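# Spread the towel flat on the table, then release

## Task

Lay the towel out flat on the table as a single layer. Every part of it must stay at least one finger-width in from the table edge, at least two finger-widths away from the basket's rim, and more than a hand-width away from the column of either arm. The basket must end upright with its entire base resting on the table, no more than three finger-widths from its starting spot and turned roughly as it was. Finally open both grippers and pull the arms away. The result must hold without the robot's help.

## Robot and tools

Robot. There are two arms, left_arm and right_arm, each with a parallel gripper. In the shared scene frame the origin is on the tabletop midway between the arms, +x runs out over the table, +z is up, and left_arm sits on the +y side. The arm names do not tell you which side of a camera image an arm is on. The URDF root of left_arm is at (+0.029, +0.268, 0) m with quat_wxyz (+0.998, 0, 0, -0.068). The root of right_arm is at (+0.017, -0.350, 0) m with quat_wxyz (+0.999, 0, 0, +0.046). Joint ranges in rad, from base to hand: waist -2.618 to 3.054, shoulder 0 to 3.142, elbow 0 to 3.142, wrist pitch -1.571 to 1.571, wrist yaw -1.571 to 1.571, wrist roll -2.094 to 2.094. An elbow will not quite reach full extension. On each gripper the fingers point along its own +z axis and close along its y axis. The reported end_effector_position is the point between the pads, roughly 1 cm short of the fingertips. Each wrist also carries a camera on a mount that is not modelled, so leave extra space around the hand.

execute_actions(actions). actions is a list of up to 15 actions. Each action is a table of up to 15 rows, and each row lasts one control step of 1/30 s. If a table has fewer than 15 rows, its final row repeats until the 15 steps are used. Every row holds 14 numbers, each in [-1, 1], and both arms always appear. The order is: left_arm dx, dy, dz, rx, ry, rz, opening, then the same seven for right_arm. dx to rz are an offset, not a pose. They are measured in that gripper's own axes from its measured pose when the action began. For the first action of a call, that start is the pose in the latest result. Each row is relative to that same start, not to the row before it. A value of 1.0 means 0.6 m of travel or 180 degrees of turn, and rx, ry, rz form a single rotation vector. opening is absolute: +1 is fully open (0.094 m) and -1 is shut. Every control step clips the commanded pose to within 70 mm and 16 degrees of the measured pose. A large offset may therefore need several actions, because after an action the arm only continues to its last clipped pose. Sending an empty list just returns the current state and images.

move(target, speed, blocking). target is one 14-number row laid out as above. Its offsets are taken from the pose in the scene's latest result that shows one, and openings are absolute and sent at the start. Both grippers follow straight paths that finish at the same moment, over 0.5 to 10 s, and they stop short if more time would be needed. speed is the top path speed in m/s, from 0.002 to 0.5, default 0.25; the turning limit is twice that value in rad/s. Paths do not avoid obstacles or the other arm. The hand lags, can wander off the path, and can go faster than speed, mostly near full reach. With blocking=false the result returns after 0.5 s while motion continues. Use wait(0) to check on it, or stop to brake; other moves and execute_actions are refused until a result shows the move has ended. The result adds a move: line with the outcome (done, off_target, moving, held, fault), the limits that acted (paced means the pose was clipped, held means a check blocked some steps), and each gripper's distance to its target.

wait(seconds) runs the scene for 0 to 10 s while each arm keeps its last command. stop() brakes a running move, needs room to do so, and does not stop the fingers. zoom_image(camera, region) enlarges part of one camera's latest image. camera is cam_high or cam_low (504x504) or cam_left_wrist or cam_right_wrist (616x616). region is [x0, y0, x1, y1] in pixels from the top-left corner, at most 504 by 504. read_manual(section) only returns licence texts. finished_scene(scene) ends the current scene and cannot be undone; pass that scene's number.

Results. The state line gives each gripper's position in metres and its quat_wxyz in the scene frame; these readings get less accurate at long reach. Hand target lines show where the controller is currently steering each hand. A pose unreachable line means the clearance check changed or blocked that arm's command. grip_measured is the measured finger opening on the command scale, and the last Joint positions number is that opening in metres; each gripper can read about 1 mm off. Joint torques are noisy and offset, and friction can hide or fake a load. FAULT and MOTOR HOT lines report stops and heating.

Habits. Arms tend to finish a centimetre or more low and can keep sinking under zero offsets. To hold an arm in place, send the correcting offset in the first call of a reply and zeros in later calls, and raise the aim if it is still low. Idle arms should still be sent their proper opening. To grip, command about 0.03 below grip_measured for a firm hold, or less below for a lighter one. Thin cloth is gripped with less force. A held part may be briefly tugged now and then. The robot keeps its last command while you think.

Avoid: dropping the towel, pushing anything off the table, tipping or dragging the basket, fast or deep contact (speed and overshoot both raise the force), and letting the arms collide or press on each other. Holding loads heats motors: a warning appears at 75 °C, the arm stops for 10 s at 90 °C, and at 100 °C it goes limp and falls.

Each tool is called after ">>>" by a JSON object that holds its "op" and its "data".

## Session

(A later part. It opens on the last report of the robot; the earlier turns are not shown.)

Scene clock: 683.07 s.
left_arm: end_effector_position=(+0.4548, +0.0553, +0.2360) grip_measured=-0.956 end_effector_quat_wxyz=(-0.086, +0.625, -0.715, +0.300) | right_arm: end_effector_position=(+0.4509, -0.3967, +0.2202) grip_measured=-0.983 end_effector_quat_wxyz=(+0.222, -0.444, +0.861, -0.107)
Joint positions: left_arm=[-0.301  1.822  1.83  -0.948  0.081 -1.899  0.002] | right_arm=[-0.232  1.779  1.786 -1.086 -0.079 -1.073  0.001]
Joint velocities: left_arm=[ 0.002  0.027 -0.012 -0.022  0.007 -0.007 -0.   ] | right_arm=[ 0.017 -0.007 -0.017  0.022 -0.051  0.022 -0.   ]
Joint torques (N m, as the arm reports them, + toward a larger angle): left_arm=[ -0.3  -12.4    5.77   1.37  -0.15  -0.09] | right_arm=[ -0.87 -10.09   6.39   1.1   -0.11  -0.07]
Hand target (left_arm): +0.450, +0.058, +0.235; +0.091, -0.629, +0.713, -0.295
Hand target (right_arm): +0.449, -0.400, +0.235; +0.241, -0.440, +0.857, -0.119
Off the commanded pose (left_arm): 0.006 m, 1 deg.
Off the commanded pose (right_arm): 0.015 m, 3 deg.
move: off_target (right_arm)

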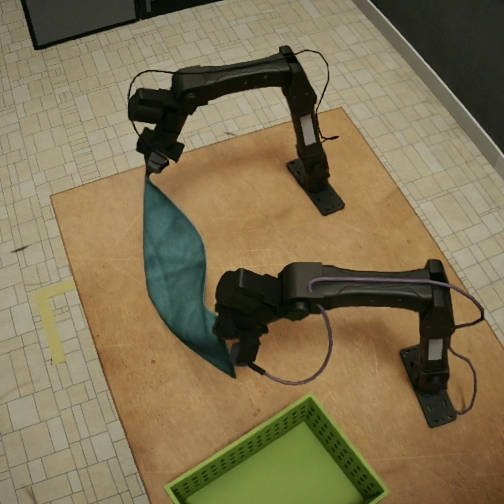

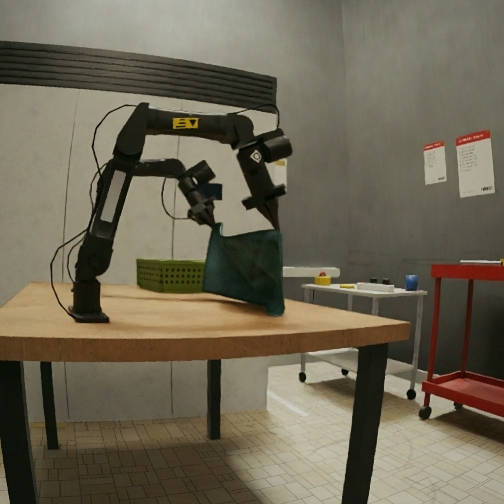

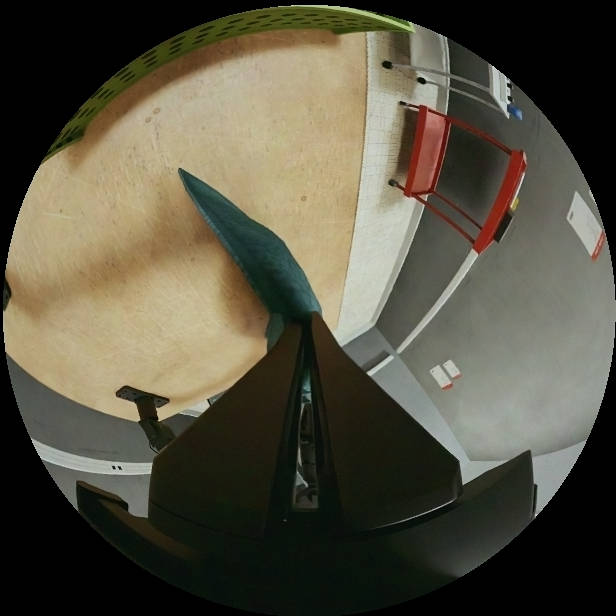

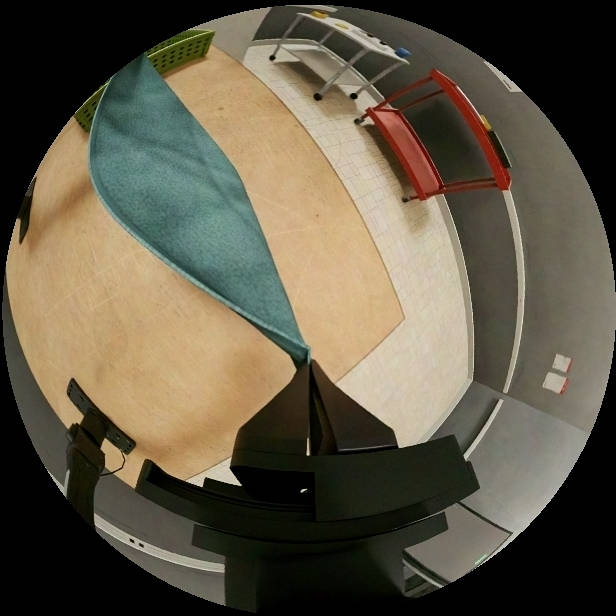

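>>> {"op": "move", "data": {"target": [0.005,0.138,-0.016,-0.09,-0.04,0,-1,0.071,0.090,-0.0375,-0.067,0.048,0,-1], "speed": 0.08}}

>>> {"op": "zoom_image", "data": {"camera": "cam_low", "region": [160, 170, 360, 330]}}

Scene clock: 691.07 s.
left_arm: end_effector_position=(+0.3853, +0.0534, +0.2035) grip_measured=-0.956 end_effector_quat_wxyz=(-0.038, +0.642, -0.746, +0.174) | right_arm: end_effector_position=(+0.3857, -0.3941, +0.1961) grip_measured=-0.983 end_effector_quat_wxyz=(+0.103, -0.460, +0.881, -0.038)
Joint positions: left_arm=[-0.392  1.822  1.83  -1.223  0.041 -1.957  0.002] | right_arm=[-0.24   1.779  1.786 -1.367 -0.06  -1.106  0.001]
Joint velocities: left_arm=[-0.002  0.012  0.007  0.022 -0.081 -0.022  0.   ] | right_arm=[ 0.007 -0.022 -0.002  0.051  0.007 -0.051 -0.   ]
Joint torques (N m, as the arm reports them, + toward a larger angle): left_arm=[ -0.37 -10.66   6.97   0.65  -0.21  -0.08] | right_arm=[-1.   -9.39  6.73  0.49  0.08 -0.07]
Hand target (left_arm): +0.380, +0.058, +0.201; +0.042, -0.647, +0.745, -0.157
Hand target (right_arm): +0.380, -0.400, +0.207; +0.108, -0.456, +0.882, -0.050
Off the commanded pose (left_arm): 0.008 m, 2 deg.
Off the commanded pose (right_arm): 0.014 m, 2 deg.
move: off_target (right_arm)

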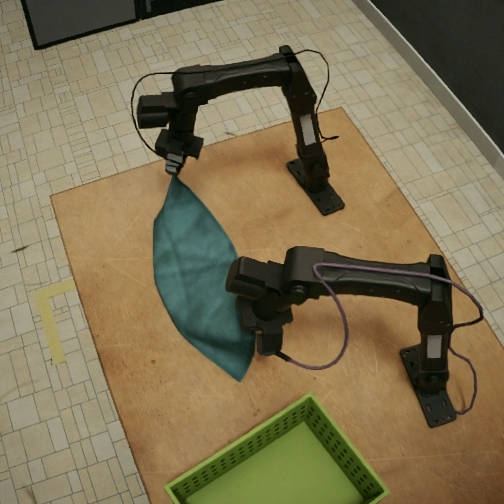

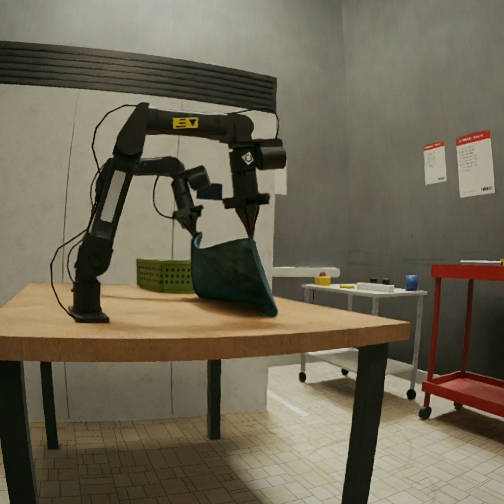

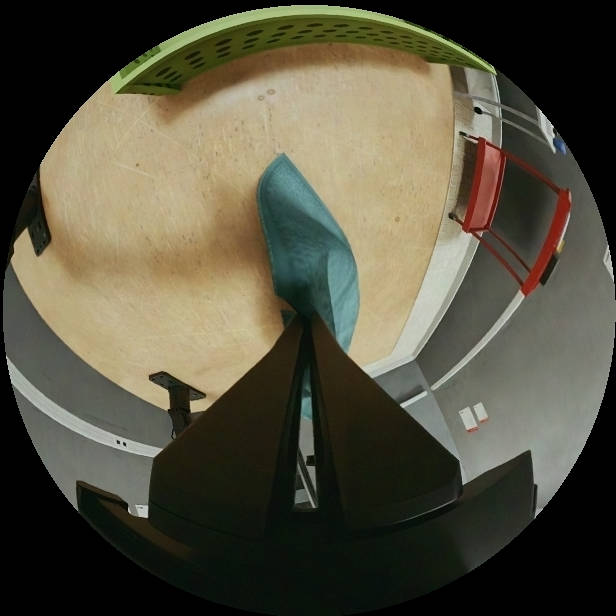

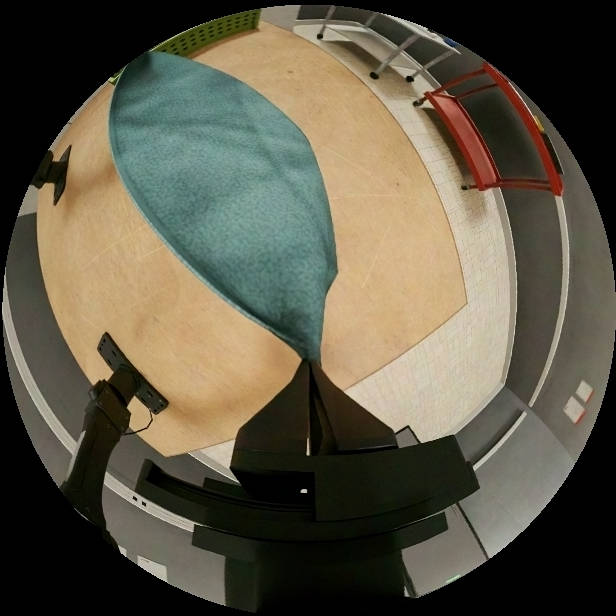

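Region (160, 170, 360, 330) of cam_low's 504x504 image, scaled by 2.520, with more detail than that image has; it fills the top 403 rows of this view, and the rest is white.

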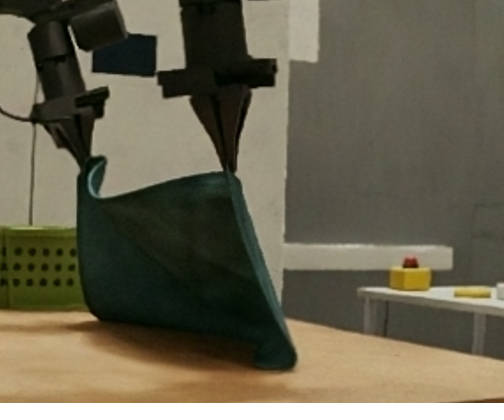

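>>> {"op": "move", "data": {"target": [-0.007,0.136,0.066,-0.1,-0.054,0,-1,0.082,0.096,0.059,-0.052,0.047,0,-1], "speed": 0.08}}

>>> {"op": "zoom_image", "data": {"camera": "cam_low", "region": [140, 190, 340, 340]}}

Scene clock: 701.50 s.
left_arm: end_effector_position=(+0.3282, +0.0497, +0.1515) grip_measured=-0.955 end_effector_quat_wxyz=(+0.003, +0.648, -0.761, +0.032) | right_arm: end_effector_position=(+0.3249, -0.3936, +0.1357) grip_measured=-0.983 end_effector_quat_wxyz=(-0.005, -0.467, +0.884, +0.011)
Joint positions: left_arm=[-0.488  1.901  1.785 -1.394  0.022 -2.034  0.002] | right_arm=[-0.24   1.739  1.519 -1.372 -0.011 -1.122  0.001]
Joint velocities: left_arm=[ 0.007 -0.007  0.007  0.007 -0.066 -0.051 -0.001] | right_arm=[-0.017 -0.002  0.002 -0.022 -0.037 -0.007  0.   ]
Joint torques (N m, as the arm reports them, + toward a larger angle): left_arm=[-0.41 -9.99  4.93  0.13 -0.19 -0.1 ] | right_arm=[-1.23 -9.27  5.73  0.11  0.06 -0.1 ]
Hand target (left_arm): +0.320, +0.057, +0.142; -0.001, -0.650, +0.760, -0.001
Hand target (right_arm): +0.319, -0.400, +0.145; -0.001, -0.463, +0.886, +0.000
Off the commanded pose (left_arm): 0.016 m, 4 deg.
Off the commanded pose (right_arm): 0.013 m, 1 deg.
move: off_target (left_arm, right_arm)

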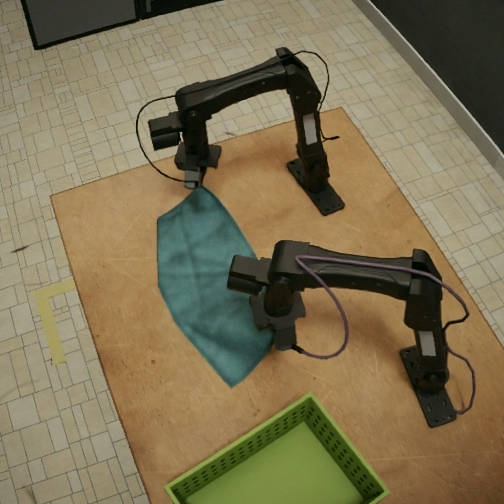

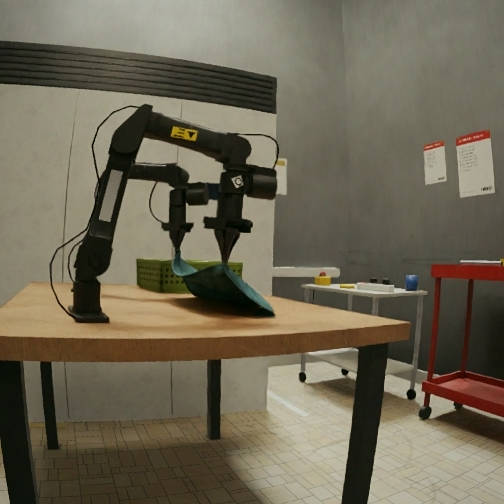

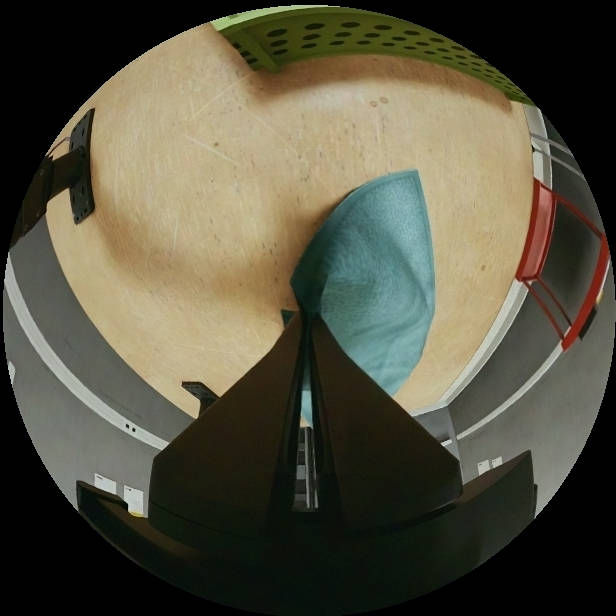

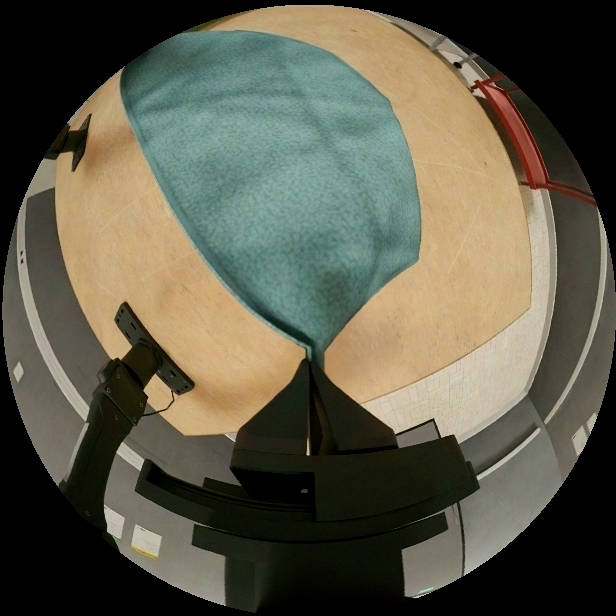

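Region (140, 190, 340, 340) of cam_low's 504x504 image, scaled by 2.520, with more detail than that image has; it fills the top 378 rows of this view, and the rest is white.

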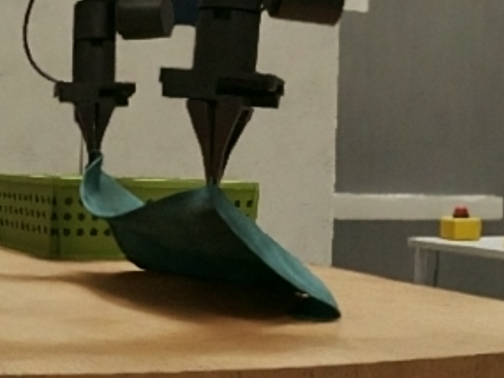

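>>> {"op": "move", "data": {"target": [-0.002,0.095,0.113,0,0,0,-1,0.052,0.065,0.086,0,0,0,-1], "speed": 0.07}}

>>> {"op": "zoom_image", "data": {"camera": "cam_low", "region": [120, 200, 320, 340]}}

Scene clock: 708.70 s.
left_arm: end_effector_position=(+0.2811, +0.0537, +0.0813) grip_measured=-0.956 end_effector_quat_wxyz=(+0.007, +0.637, -0.770, +0.034) | right_arm: end_effector_position=(+0.2721, -0.3926, +0.0790) grip_measured=-0.983 end_effector_quat_wxyz=(-0.020, -0.469, +0.883, +0.023)
Joint positions: left_arm=[-0.559  1.755  1.32  -1.072  0.026 -2.077  0.002] | right_arm=[-0.267  1.599  1.136 -1.168 -0.011 -1.153  0.001]
Joint velocities: left_arm=[ 0.012 -0.002  0.007 -0.051  0.022  0.007 -0.   ] | right_arm=[ 0.002 -0.022 -0.012  0.007 -0.022 -0.022 -0.   ]
Joint torques (N m, as the arm reports them, + toward a larger angle): left_arm=[ -0.37 -10.96   5.02   0.39   0.07  -0.12] | right_arm=[-0.93 -7.74  5.5   0.17  0.01 -0.04]
Hand target (left_arm): +0.275, +0.055, +0.081; -0.010, -0.639, +0.769, -0.033
Hand target (right_arm): +0.273, -0.396, +0.085; -0.006, -0.467, +0.884, +0.010
Off the commanded pose (left_arm): 0.007 m, 2 deg.
Off the commanded pose (right_arm): 0.008 m, 2 deg.
joint sent to its limit (left arm) — the command would take joint 6 (wrist roll) past its lower limit, so that joint was sent only as far as its limit.
move: done

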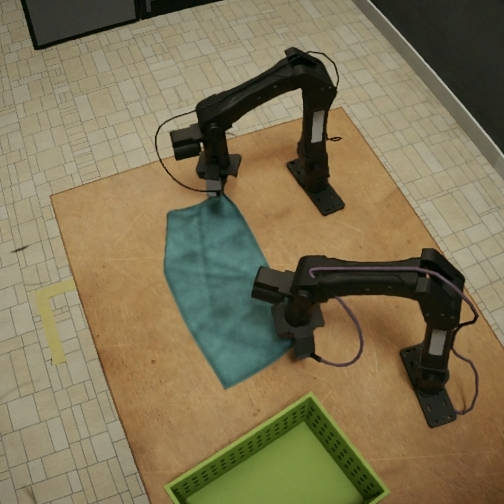

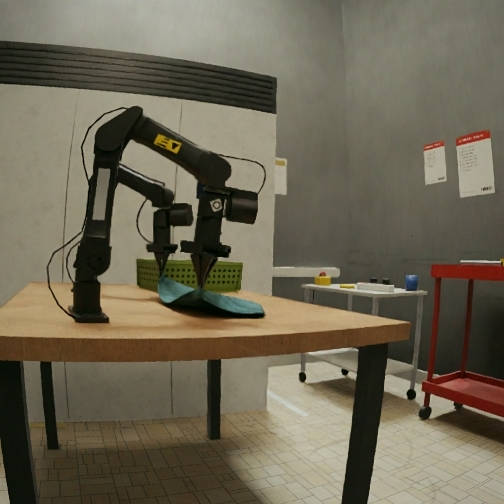

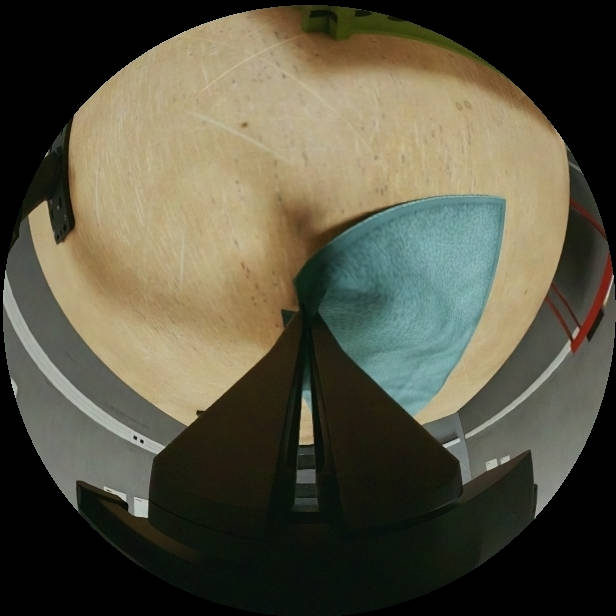

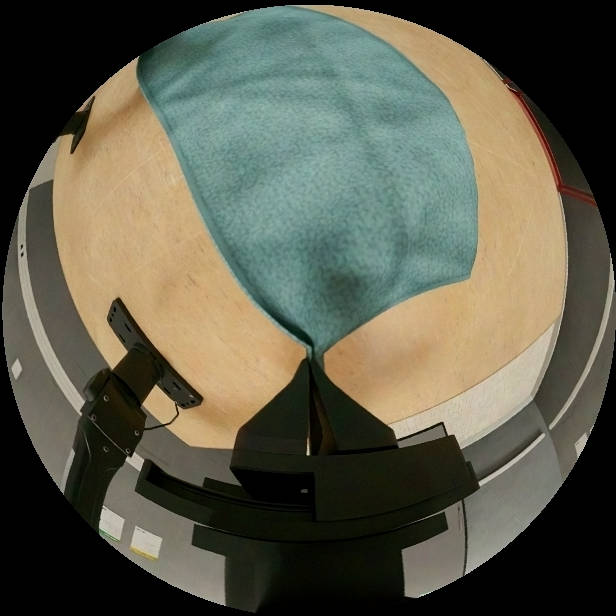

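Region (120, 200, 320, 340) of cam_low's 504x504 image, scaled by 2.520, with more detail than that image has; it fills the top 353 rows of this view, and the rest is white.

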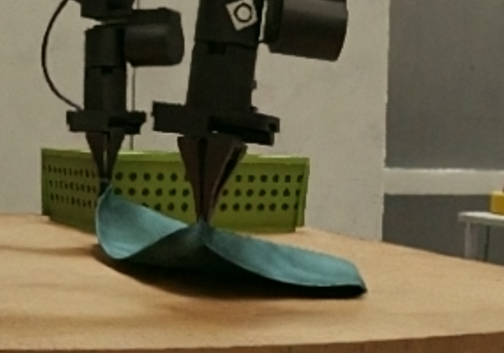

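>>> {"op": "move", "data": {"target": [0,0.055,0.07,0,0,0,-1,0.028,0.032,0.062,0,0,0,-1], "speed": 0.05}}

>>> {"op": "zoom_image", "data": {"camera": "cam_low", "region": [120, 200, 320, 340]}}

Scene clock: 718.57 s.
left_arm: end_effector_position=(+0.2564, +0.0573, +0.0386) grip_measured=-0.956 end_effector_quat_wxyz=(-0.012, -0.623, +0.782, -0.032) | right_arm: end_effector_position=(+0.2421, -0.3913, +0.0383) grip_measured=-0.983 end_effector_quat_wxyz=(-0.034, -0.470, +0.881, +0.035)
Joint positions: left_arm=[-0.596  1.729  1.112 -0.895  0.034 -2.077  0.002] | right_arm=[-0.284  1.571  0.936 -1.032 -0.011 -1.174  0.001]
Joint velocities: left_arm=[-0.002 -0.007 -0.007  0.037 -0.022  0.037 -0.001] | right_arm=[ 0.002 -0.037  0.022  0.037  0.007  0.007  0.   ]
Joint torques (N m, as the arm reports them, + toward a larger angle): left_arm=[ -0.56 -10.16   4.51   0.44   0.14  -0.09] | right_arm=[-0.84 -7.26  4.91  0.15  0.02 -0.09]
Hand target (left_arm): +0.250, +0.057, +0.038; -0.017, -0.623, +0.781, -0.035
Hand target (right_arm): +0.244, -0.395, +0.043; -0.021, -0.469, +0.883, +0.022
Off the commanded pose (left_arm): 0.006 m, 2 deg.
Off the commanded pose (right_arm): 0.007 m, 2 deg.
joint sent to its limit (left arm) — the command would take joint 6 (wrist roll) past its lower limit, so that joint was sent only as far as its limit.
move: done

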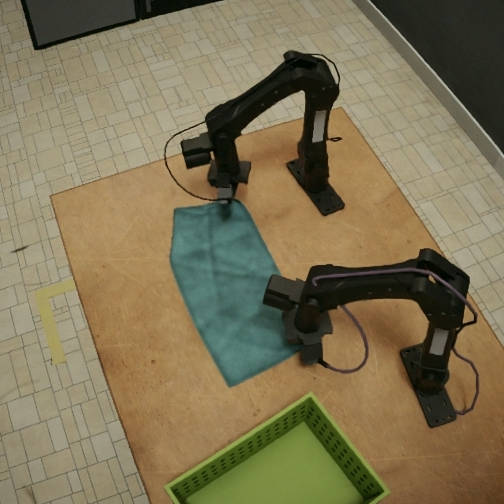

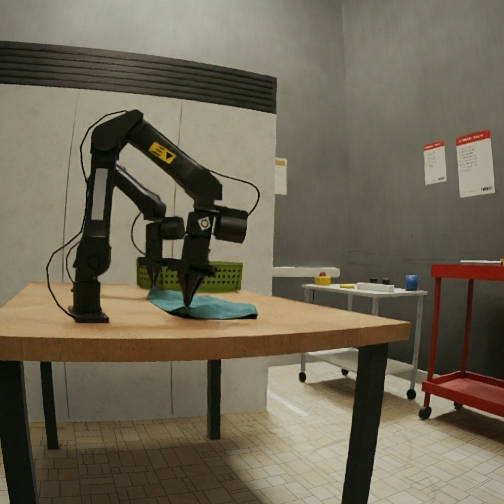

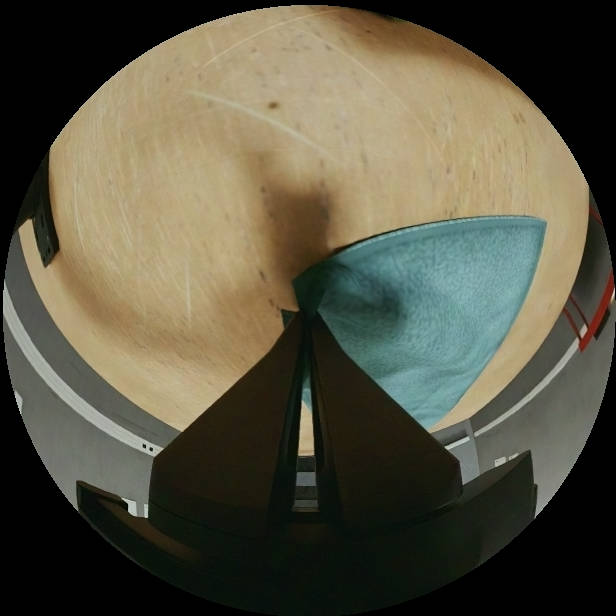

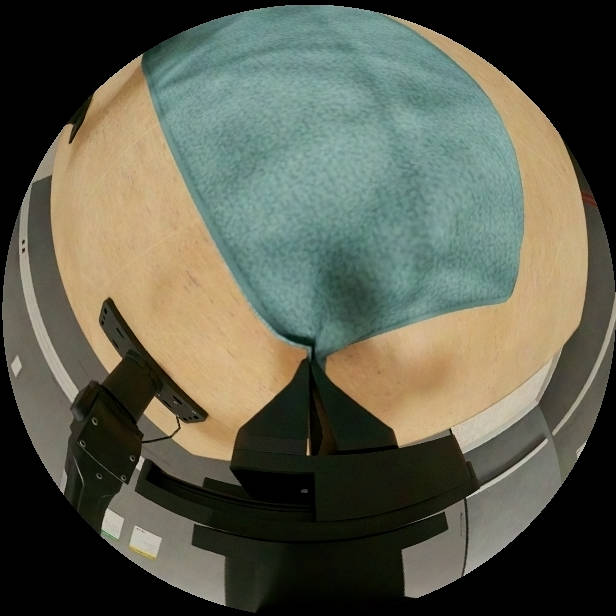

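Region (120, 200, 320, 340) of cam_low's 504x504 image, scaled by 2.520, with more detail than that image has; it fills the top 353 rows of this view, and the rest is white.

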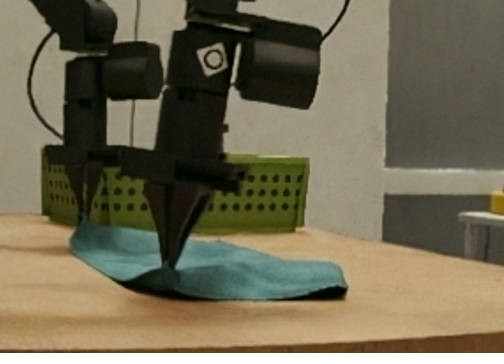

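>>> {"op": "execute_actions", "data": {"actions": []}}

Scene clock: 725.10 s.
left_arm: end_effector_position=(+0.2567, +0.0571, +0.0386) grip_measured=-0.956 end_effector_quat_wxyz=(-0.012, -0.623, +0.782, -0.033) | right_arm: end_effector_position=(+0.2425, -0.3916, +0.0382) grip_measured=-0.983 end_effector_quat_wxyz=(-0.033, -0.471, +0.881, +0.034)
Joint positions: left_arm=[-0.596  1.729  1.112 -0.893  0.034 -2.077  0.002] | right_arm=[-0.284  1.571  0.936 -1.03  -0.01  -1.175  0.001]
Joint velocities: left_arm=[-0.007  0.007 -0.012 -0.095  0.066  0.007 -0.   ] | right_arm=[ 0.007  0.002 -0.032 -0.037 -0.007  0.022 -0.001]
Joint torques (N m, as the arm reports them, + toward a larger angle): left_arm=[ -0.52 -10.22   4.5    0.53   0.12  -0.1 ] | right_arm=[-0.84 -7.21  4.98  0.12  0.02 -0.08]
Hand target (left_arm): +0.250, +0.057, +0.038; -0.017, -0.623, +0.781, -0.034
Hand target (right_arm): +0.244, -0.395, +0.043; -0.021, -0.469, +0.883, +0.022
Off the commanded pose (left_arm): 0.007 m, 2 deg.
Off the commanded pose (right_arm): 0.006 m, 2 deg.

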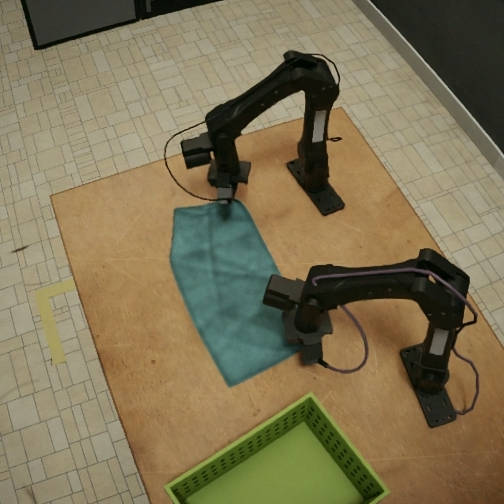

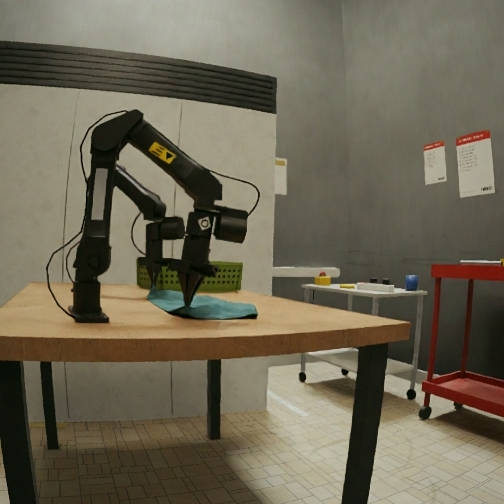

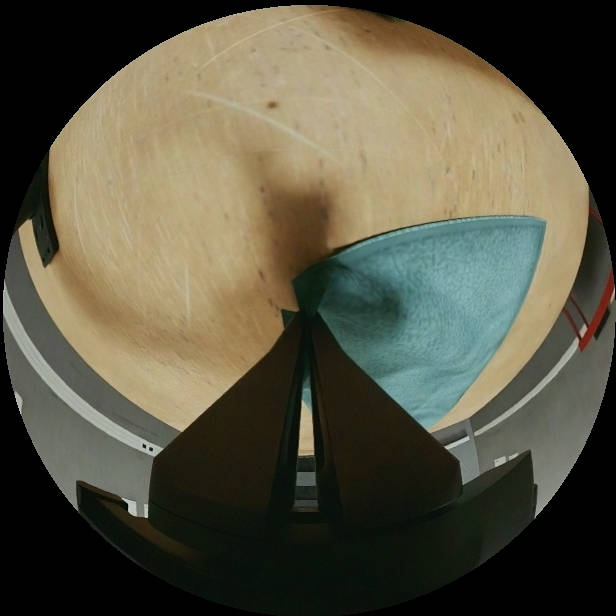

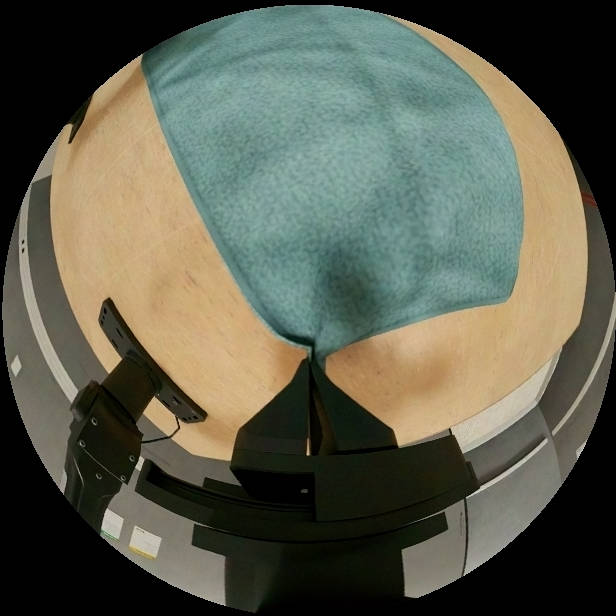

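>>> {"op": "zoom_image", "data": {"camera": "cam_high", "region": [120, 160, 370, 410]}}

Region (120, 160, 370, 410) of cam_high's 504x504 image, scaled by 2.016, with more detail than that image has.

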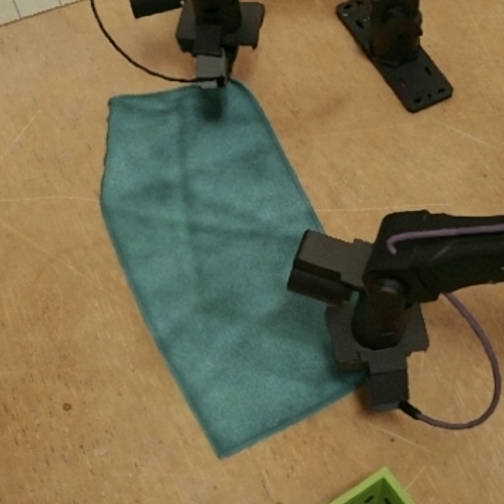

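>>> {"op": "execute_actions", "data": {"actions": [[[0,0,0.03,0,0,0,-1,0,0,0.03,0,0,0,-1]],[[0,0,0.02,0,0,0,-0.95,0,0,0.02,0,0,0,-0.97],[0,0,0.02,0,0,0,-0.9,0,0,0.02,0,0,0,-0.92],[0,0,0.02,0,0,0,-0.8,0,0,0.02,0,0,0,-0.8],[0,0,0.02,0,0,0,-0.7,0,0,0.02,0,0,0,-0.7],[0,0,0.02,0,0,0,-0.6,0,0,0.02,0,0,0,-0.6],[0,0,0.02,0,0,0,-0.5,0,0,0.02,0,0,0,-0.5],[0,0,0.02,0,0,0,-0.4,0,0,0.02,0,0,0,-0.4]]]}}

>>> {"op": "move", "data": {"target": [0,0,-0.15,0,0,0,-0.4,0,0,-0.2,0,0,0,-0.4], "speed": 0.12}}

Scene clock: 734.37 s.
left_arm: end_effector_position=(+0.2692, +0.0459, +0.0272) grip_measured=-0.402 end_effector_quat_wxyz=(-0.007, -0.621, +0.781, -0.059) | right_arm: end_effector_position=(+0.2374, -0.3907, +0.0183) grip_measured=-0.403 end_effector_quat_wxyz=(-0.032, -0.471, +0.881, +0.032)
Joint positions: left_arm=[-0.596  1.76   1.095 -0.792  0.034 -2.077  0.028] | right_arm=[-0.284  1.583  0.861 -0.94  -0.01  -1.175  0.028]
Joint velocities: left_arm=[-0.012 -0.007 -0.027  0.007  0.007  0.081  0.001] | right_arm=[-0.017 -0.017 -0.007 -0.007  0.007  0.007 -0.   ]
Joint torques (N m, as the arm reports them, + toward a larger angle): left_arm=[-0.19 -8.01  4.61  0.53  0.03  0.01] | right_arm=[ 0.06 -3.35  4.81  0.16 -0.01  0.  ]
Hand target (left_arm): +0.263, +0.051, +0.018; -0.010, -0.622, +0.782, -0.044
Hand target (right_arm): +0.236, -0.390, +0.013; -0.037, -0.470, +0.881, +0.037
Off the commanded pose (left_arm): 0.013 m, 2 deg.
Off the commanded pose (right_arm): 0.006 m, 1 deg.

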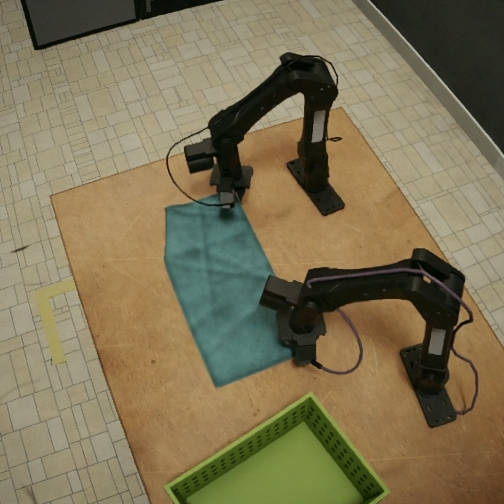

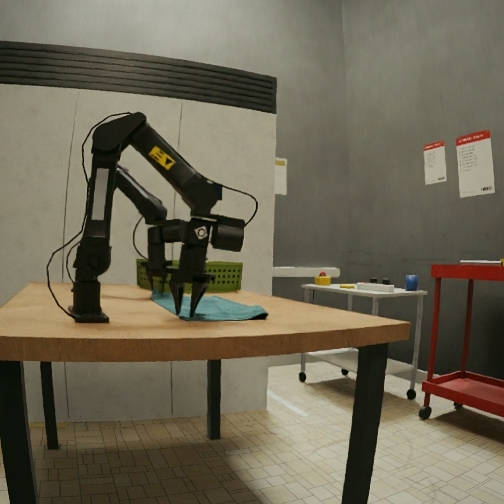

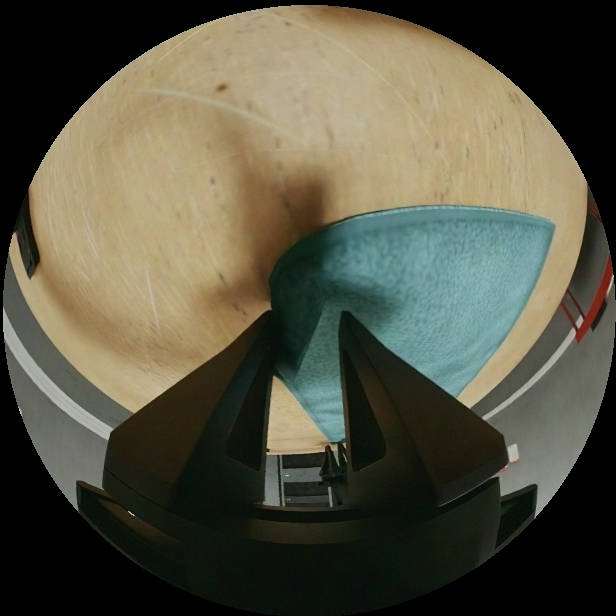

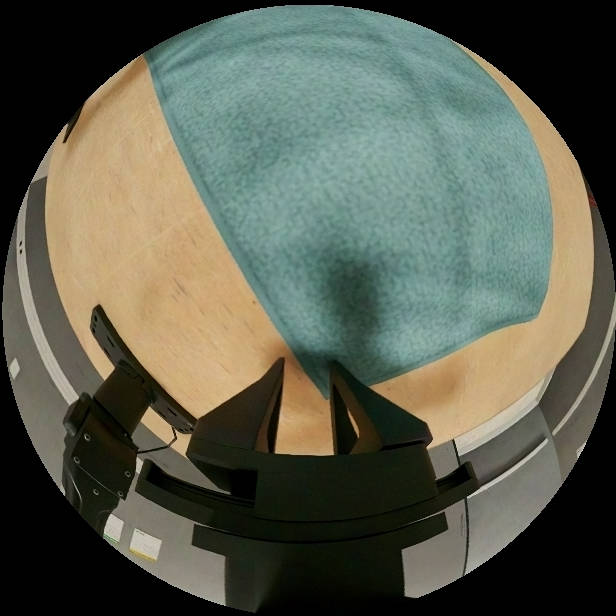

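Scene clock: 735.97 s.
left_arm: end_effector_position=(+0.2607, +0.0558, +0.1064) grip_measured=-0.402 end_effector_quat_wxyz=(-0.008, -0.623, +0.781, -0.051) | right_arm: end_effector_position=(+0.2468, -0.3925, +0.1255) grip_measured=-0.403 end_effector_quat_wxyz=(-0.046, -0.470, +0.880, +0.044)
Joint positions: left_arm=[-0.591  1.647  1.294 -1.121  0.034 -2.074  0.028] | right_arm=[-0.284  1.545  1.263 -1.416 -0.01  -1.175  0.028]
Joint velocities: left_arm=[-0.007 -0.017 -0.007 -0.007 -0.007  0.007 -0.001] | right_arm=[ 0.002  0.002  0.002 -0.037 -0.125 -0.066 -0.   ]
Joint torques (N m, as the arm reports them, + toward a larger angle): left_arm=[ 0.52 -9.15  9.51  0.23  0.05  0.15] | right_arm=[-0.41 -6.7   8.62 -0.08  0.01 -0.06]
Hand target (left_arm): +0.264, +0.056, +0.116; -0.007, -0.621, +0.781, -0.059
Hand target (right_arm): +0.249, -0.394, +0.137; -0.032, -0.471, +0.881, +0.032
Off the commanded pose (left_arm): 0.011 m, 1 deg.
Off the commanded pose (right_arm): 0.012 m, 2 deg.
move: off_target (left_arm, right_arm)

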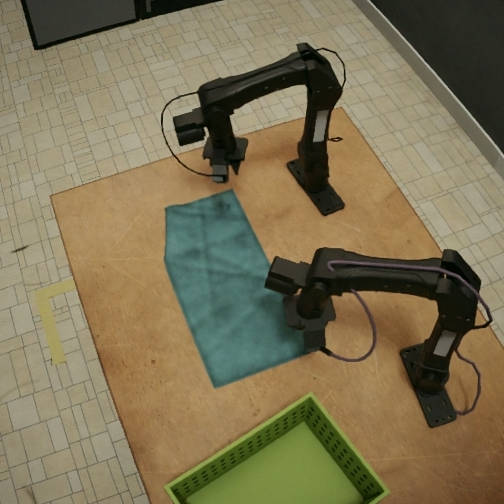

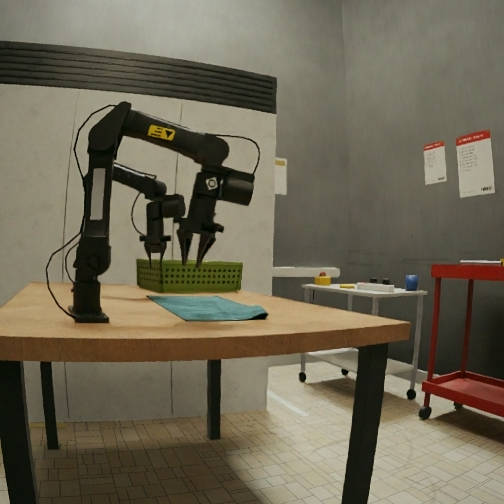

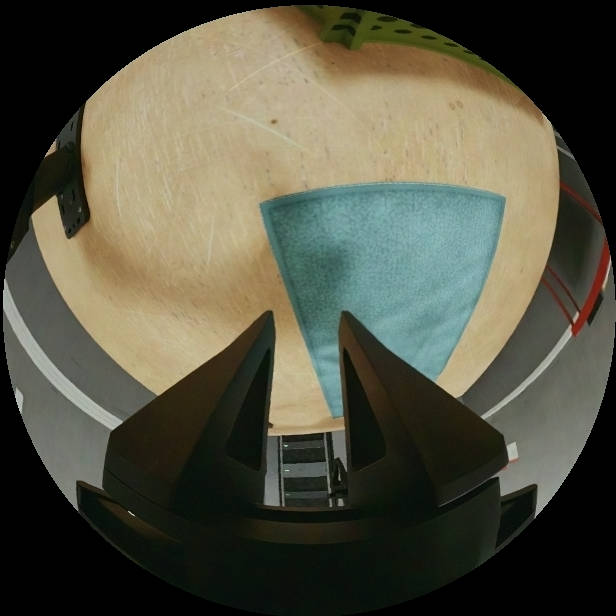

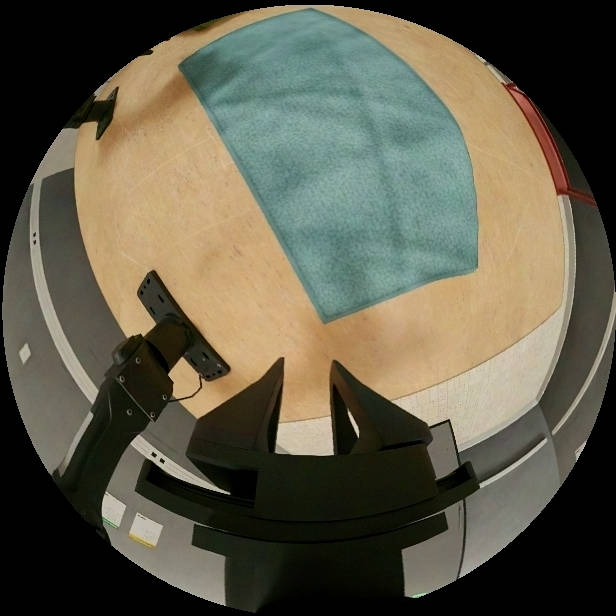

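>>> {"op": "move", "data": {"target": [0.0,0.2,-0.1,0,0,0,-0.4,0.1,0.15,-0.1,0,0,0,-0.4], "speed": 0.2}}

>>> {"op": "zoom_image", "data": {"camera": "cam_high", "region": [110, 160, 360, 410]}}

Scene clock: 740.70 s.
left_arm: end_effector_position=(+0.1513, +0.0809, +0.1635) grip_measured=-0.402 end_effector_quat_wxyz=(-0.061, -0.554, +0.828, -0.070) | right_arm: end_effector_position=(+0.1522, -0.3938, +0.1985) grip_measured=-0.402 end_effector_quat_wxyz=(+0.081, -0.469, +0.875, -0.088)
Joint positions: left_arm=[-0.755  1.271  1.18  -1.351  0.134 -2.078  0.028] | right_arm=[-0.403  0.908  1.133 -1.555  0.005 -1.296  0.028]
Joint velocities: left_arm=[ 0.002 -0.007 -0.007 -0.022  0.037 -0.051 -0.   ] | right_arm=[ 0.002 -0.007 -0.002 -0.11  -0.007  0.022  0.   ]
Joint torques (N m, as the arm reports them, + toward a larger angle): left_arm=[-0.34 -4.9   4.85  0.3   0.19 -0.09] | right_arm=[-0.85 -0.99  5.29  0.56  0.03 -0.1 ]
Hand target (left_arm): +0.142, +0.088, +0.158; -0.069, -0.557, +0.826, -0.051
Hand target (right_arm): +0.149, -0.395, +0.198; +0.081, -0.467, +0.876, -0.093
Off the commanded pose (left_arm): 0.014 m, 12 deg.
Off the commanded pose (right_arm): 0.005 m, 21 deg; orientation clipped at the last step of the last action.
joint sent to its limit (left arm) — the command would take joint 6 (wrist roll) past its lower limit, so that joint was sent only as far as its limit.
joint sent to its limit (right arm) — the command would take joint 4 (wrist pitch) past its lower limit, so that joint was sent only as far as its limit.
move: off_target (left_arm, right_arm); limits=paced

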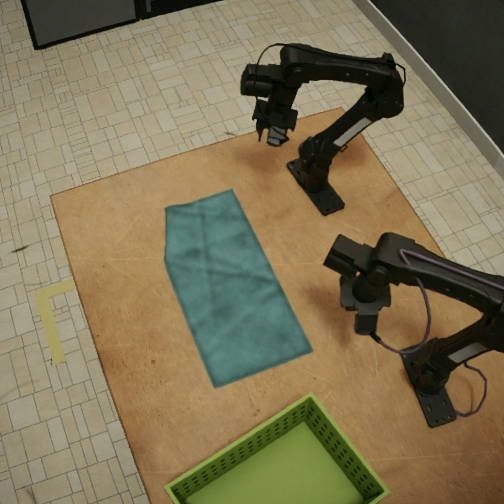

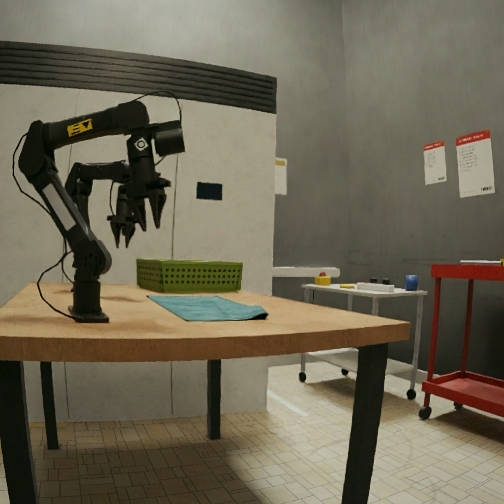

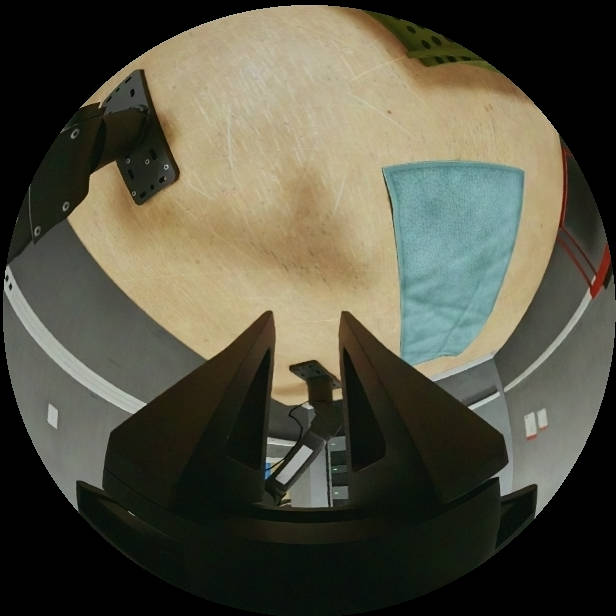

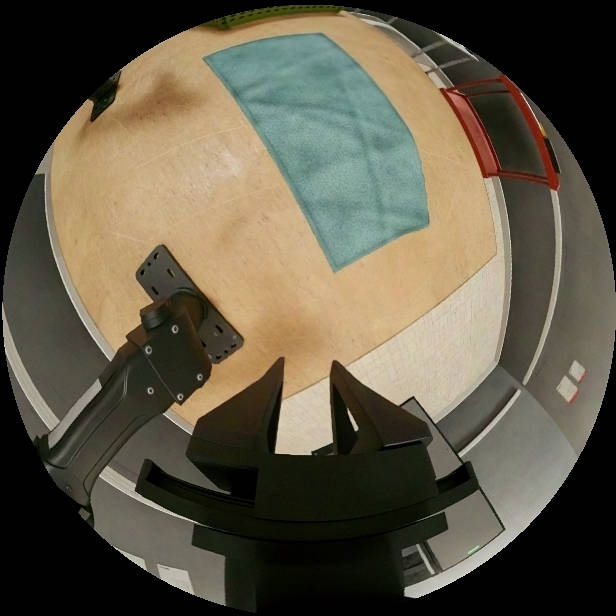

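Region (110, 160, 360, 410) of cam_high's 504x504 image, scaled by 2.016, with more detail than that image has.

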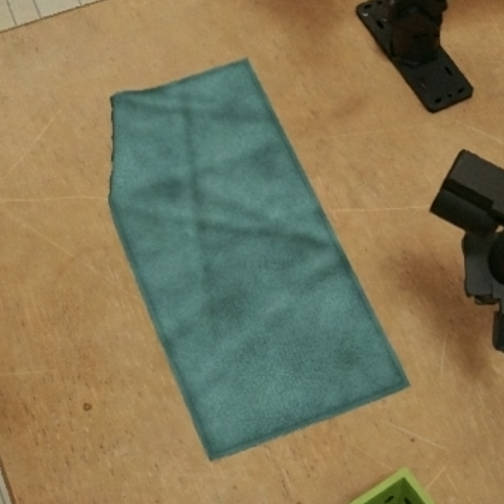

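>>> {"op": "move", "data": {"target": [0,0,0,0,0,0,-0.4,-0.211,-0.3125,0.204,-0.0684,0.0353,0.1422,0.3], "speed": 0.2}}

Scene clock: 793.27 s.
left_arm: end_effector_position=(+0.1509, +0.0810, +0.1635) grip_measured=-0.402 end_effector_quat_wxyz=(-0.062, -0.554, +0.828, -0.069) | right_arm: end_effector_position=(+0.3946, -0.4050, +0.1210) grip_measured=+0.297 end_effector_quat_wxyz=(-0.010, -0.263, +0.965, -0.001)
Joint positions: left_arm=[-0.755  1.271  1.18  -1.353  0.135 -2.078  0.028] | right_arm=[-0.233  2.017  1.827 -1.398  0.009 -0.674  0.061]
Joint velocities: left_arm=[ 0.012 -0.012  0.007  0.007 -0.022 -0.007 -0.   ] | right_arm=[-0.017 -0.007 -0.022 -0.007 -0.051 -0.051 -0.001]
Joint torques (N m, as the arm reports them, + toward a larger angle): left_arm=[-0.01 -4.09  7.08  0.54  0.08  0.01] | right_arm=[ 0.8  -8.89  9.03  0.13 -0.08  0.04]
Hand target (left_arm): +0.151, +0.081, +0.164; -0.061, -0.554, +0.828, -0.070
Hand target (right_arm): +0.399, -0.399, +0.129; +0.002, -0.265, +0.964, +0.001
Off the commanded pose (left_arm): 0.000 m, 0 deg.
Off the commanded pose (right_arm): 0.012 m, 1 deg.
move: off_target (right_arm)

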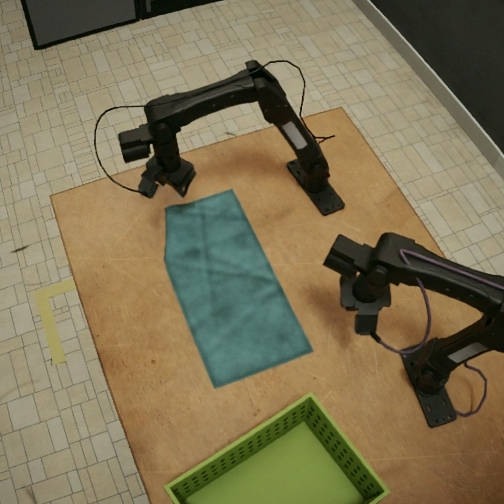

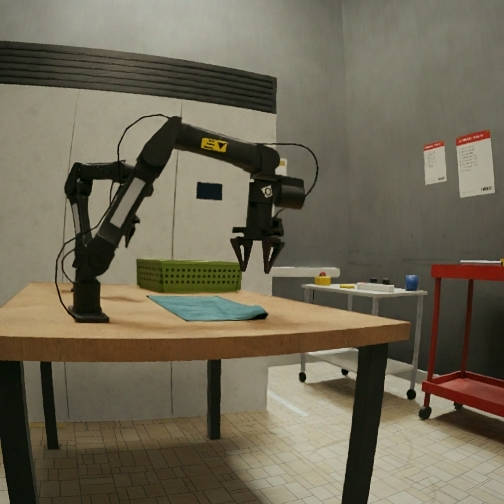

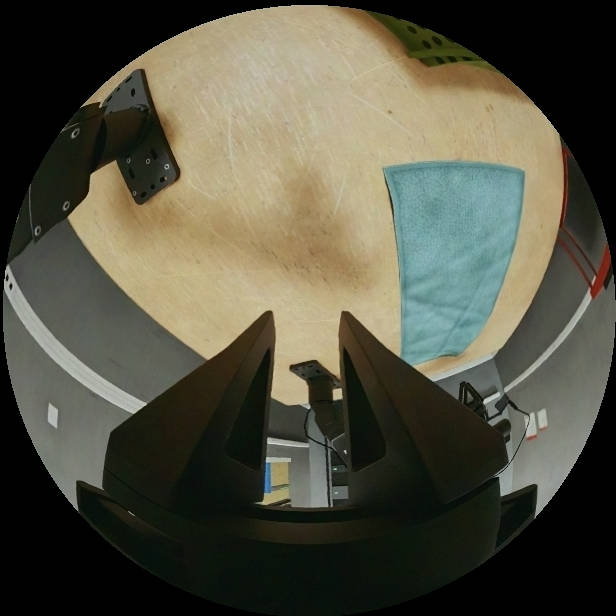

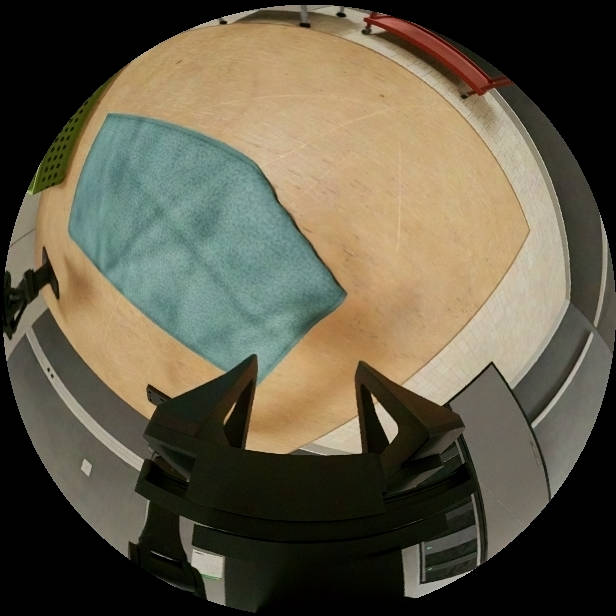

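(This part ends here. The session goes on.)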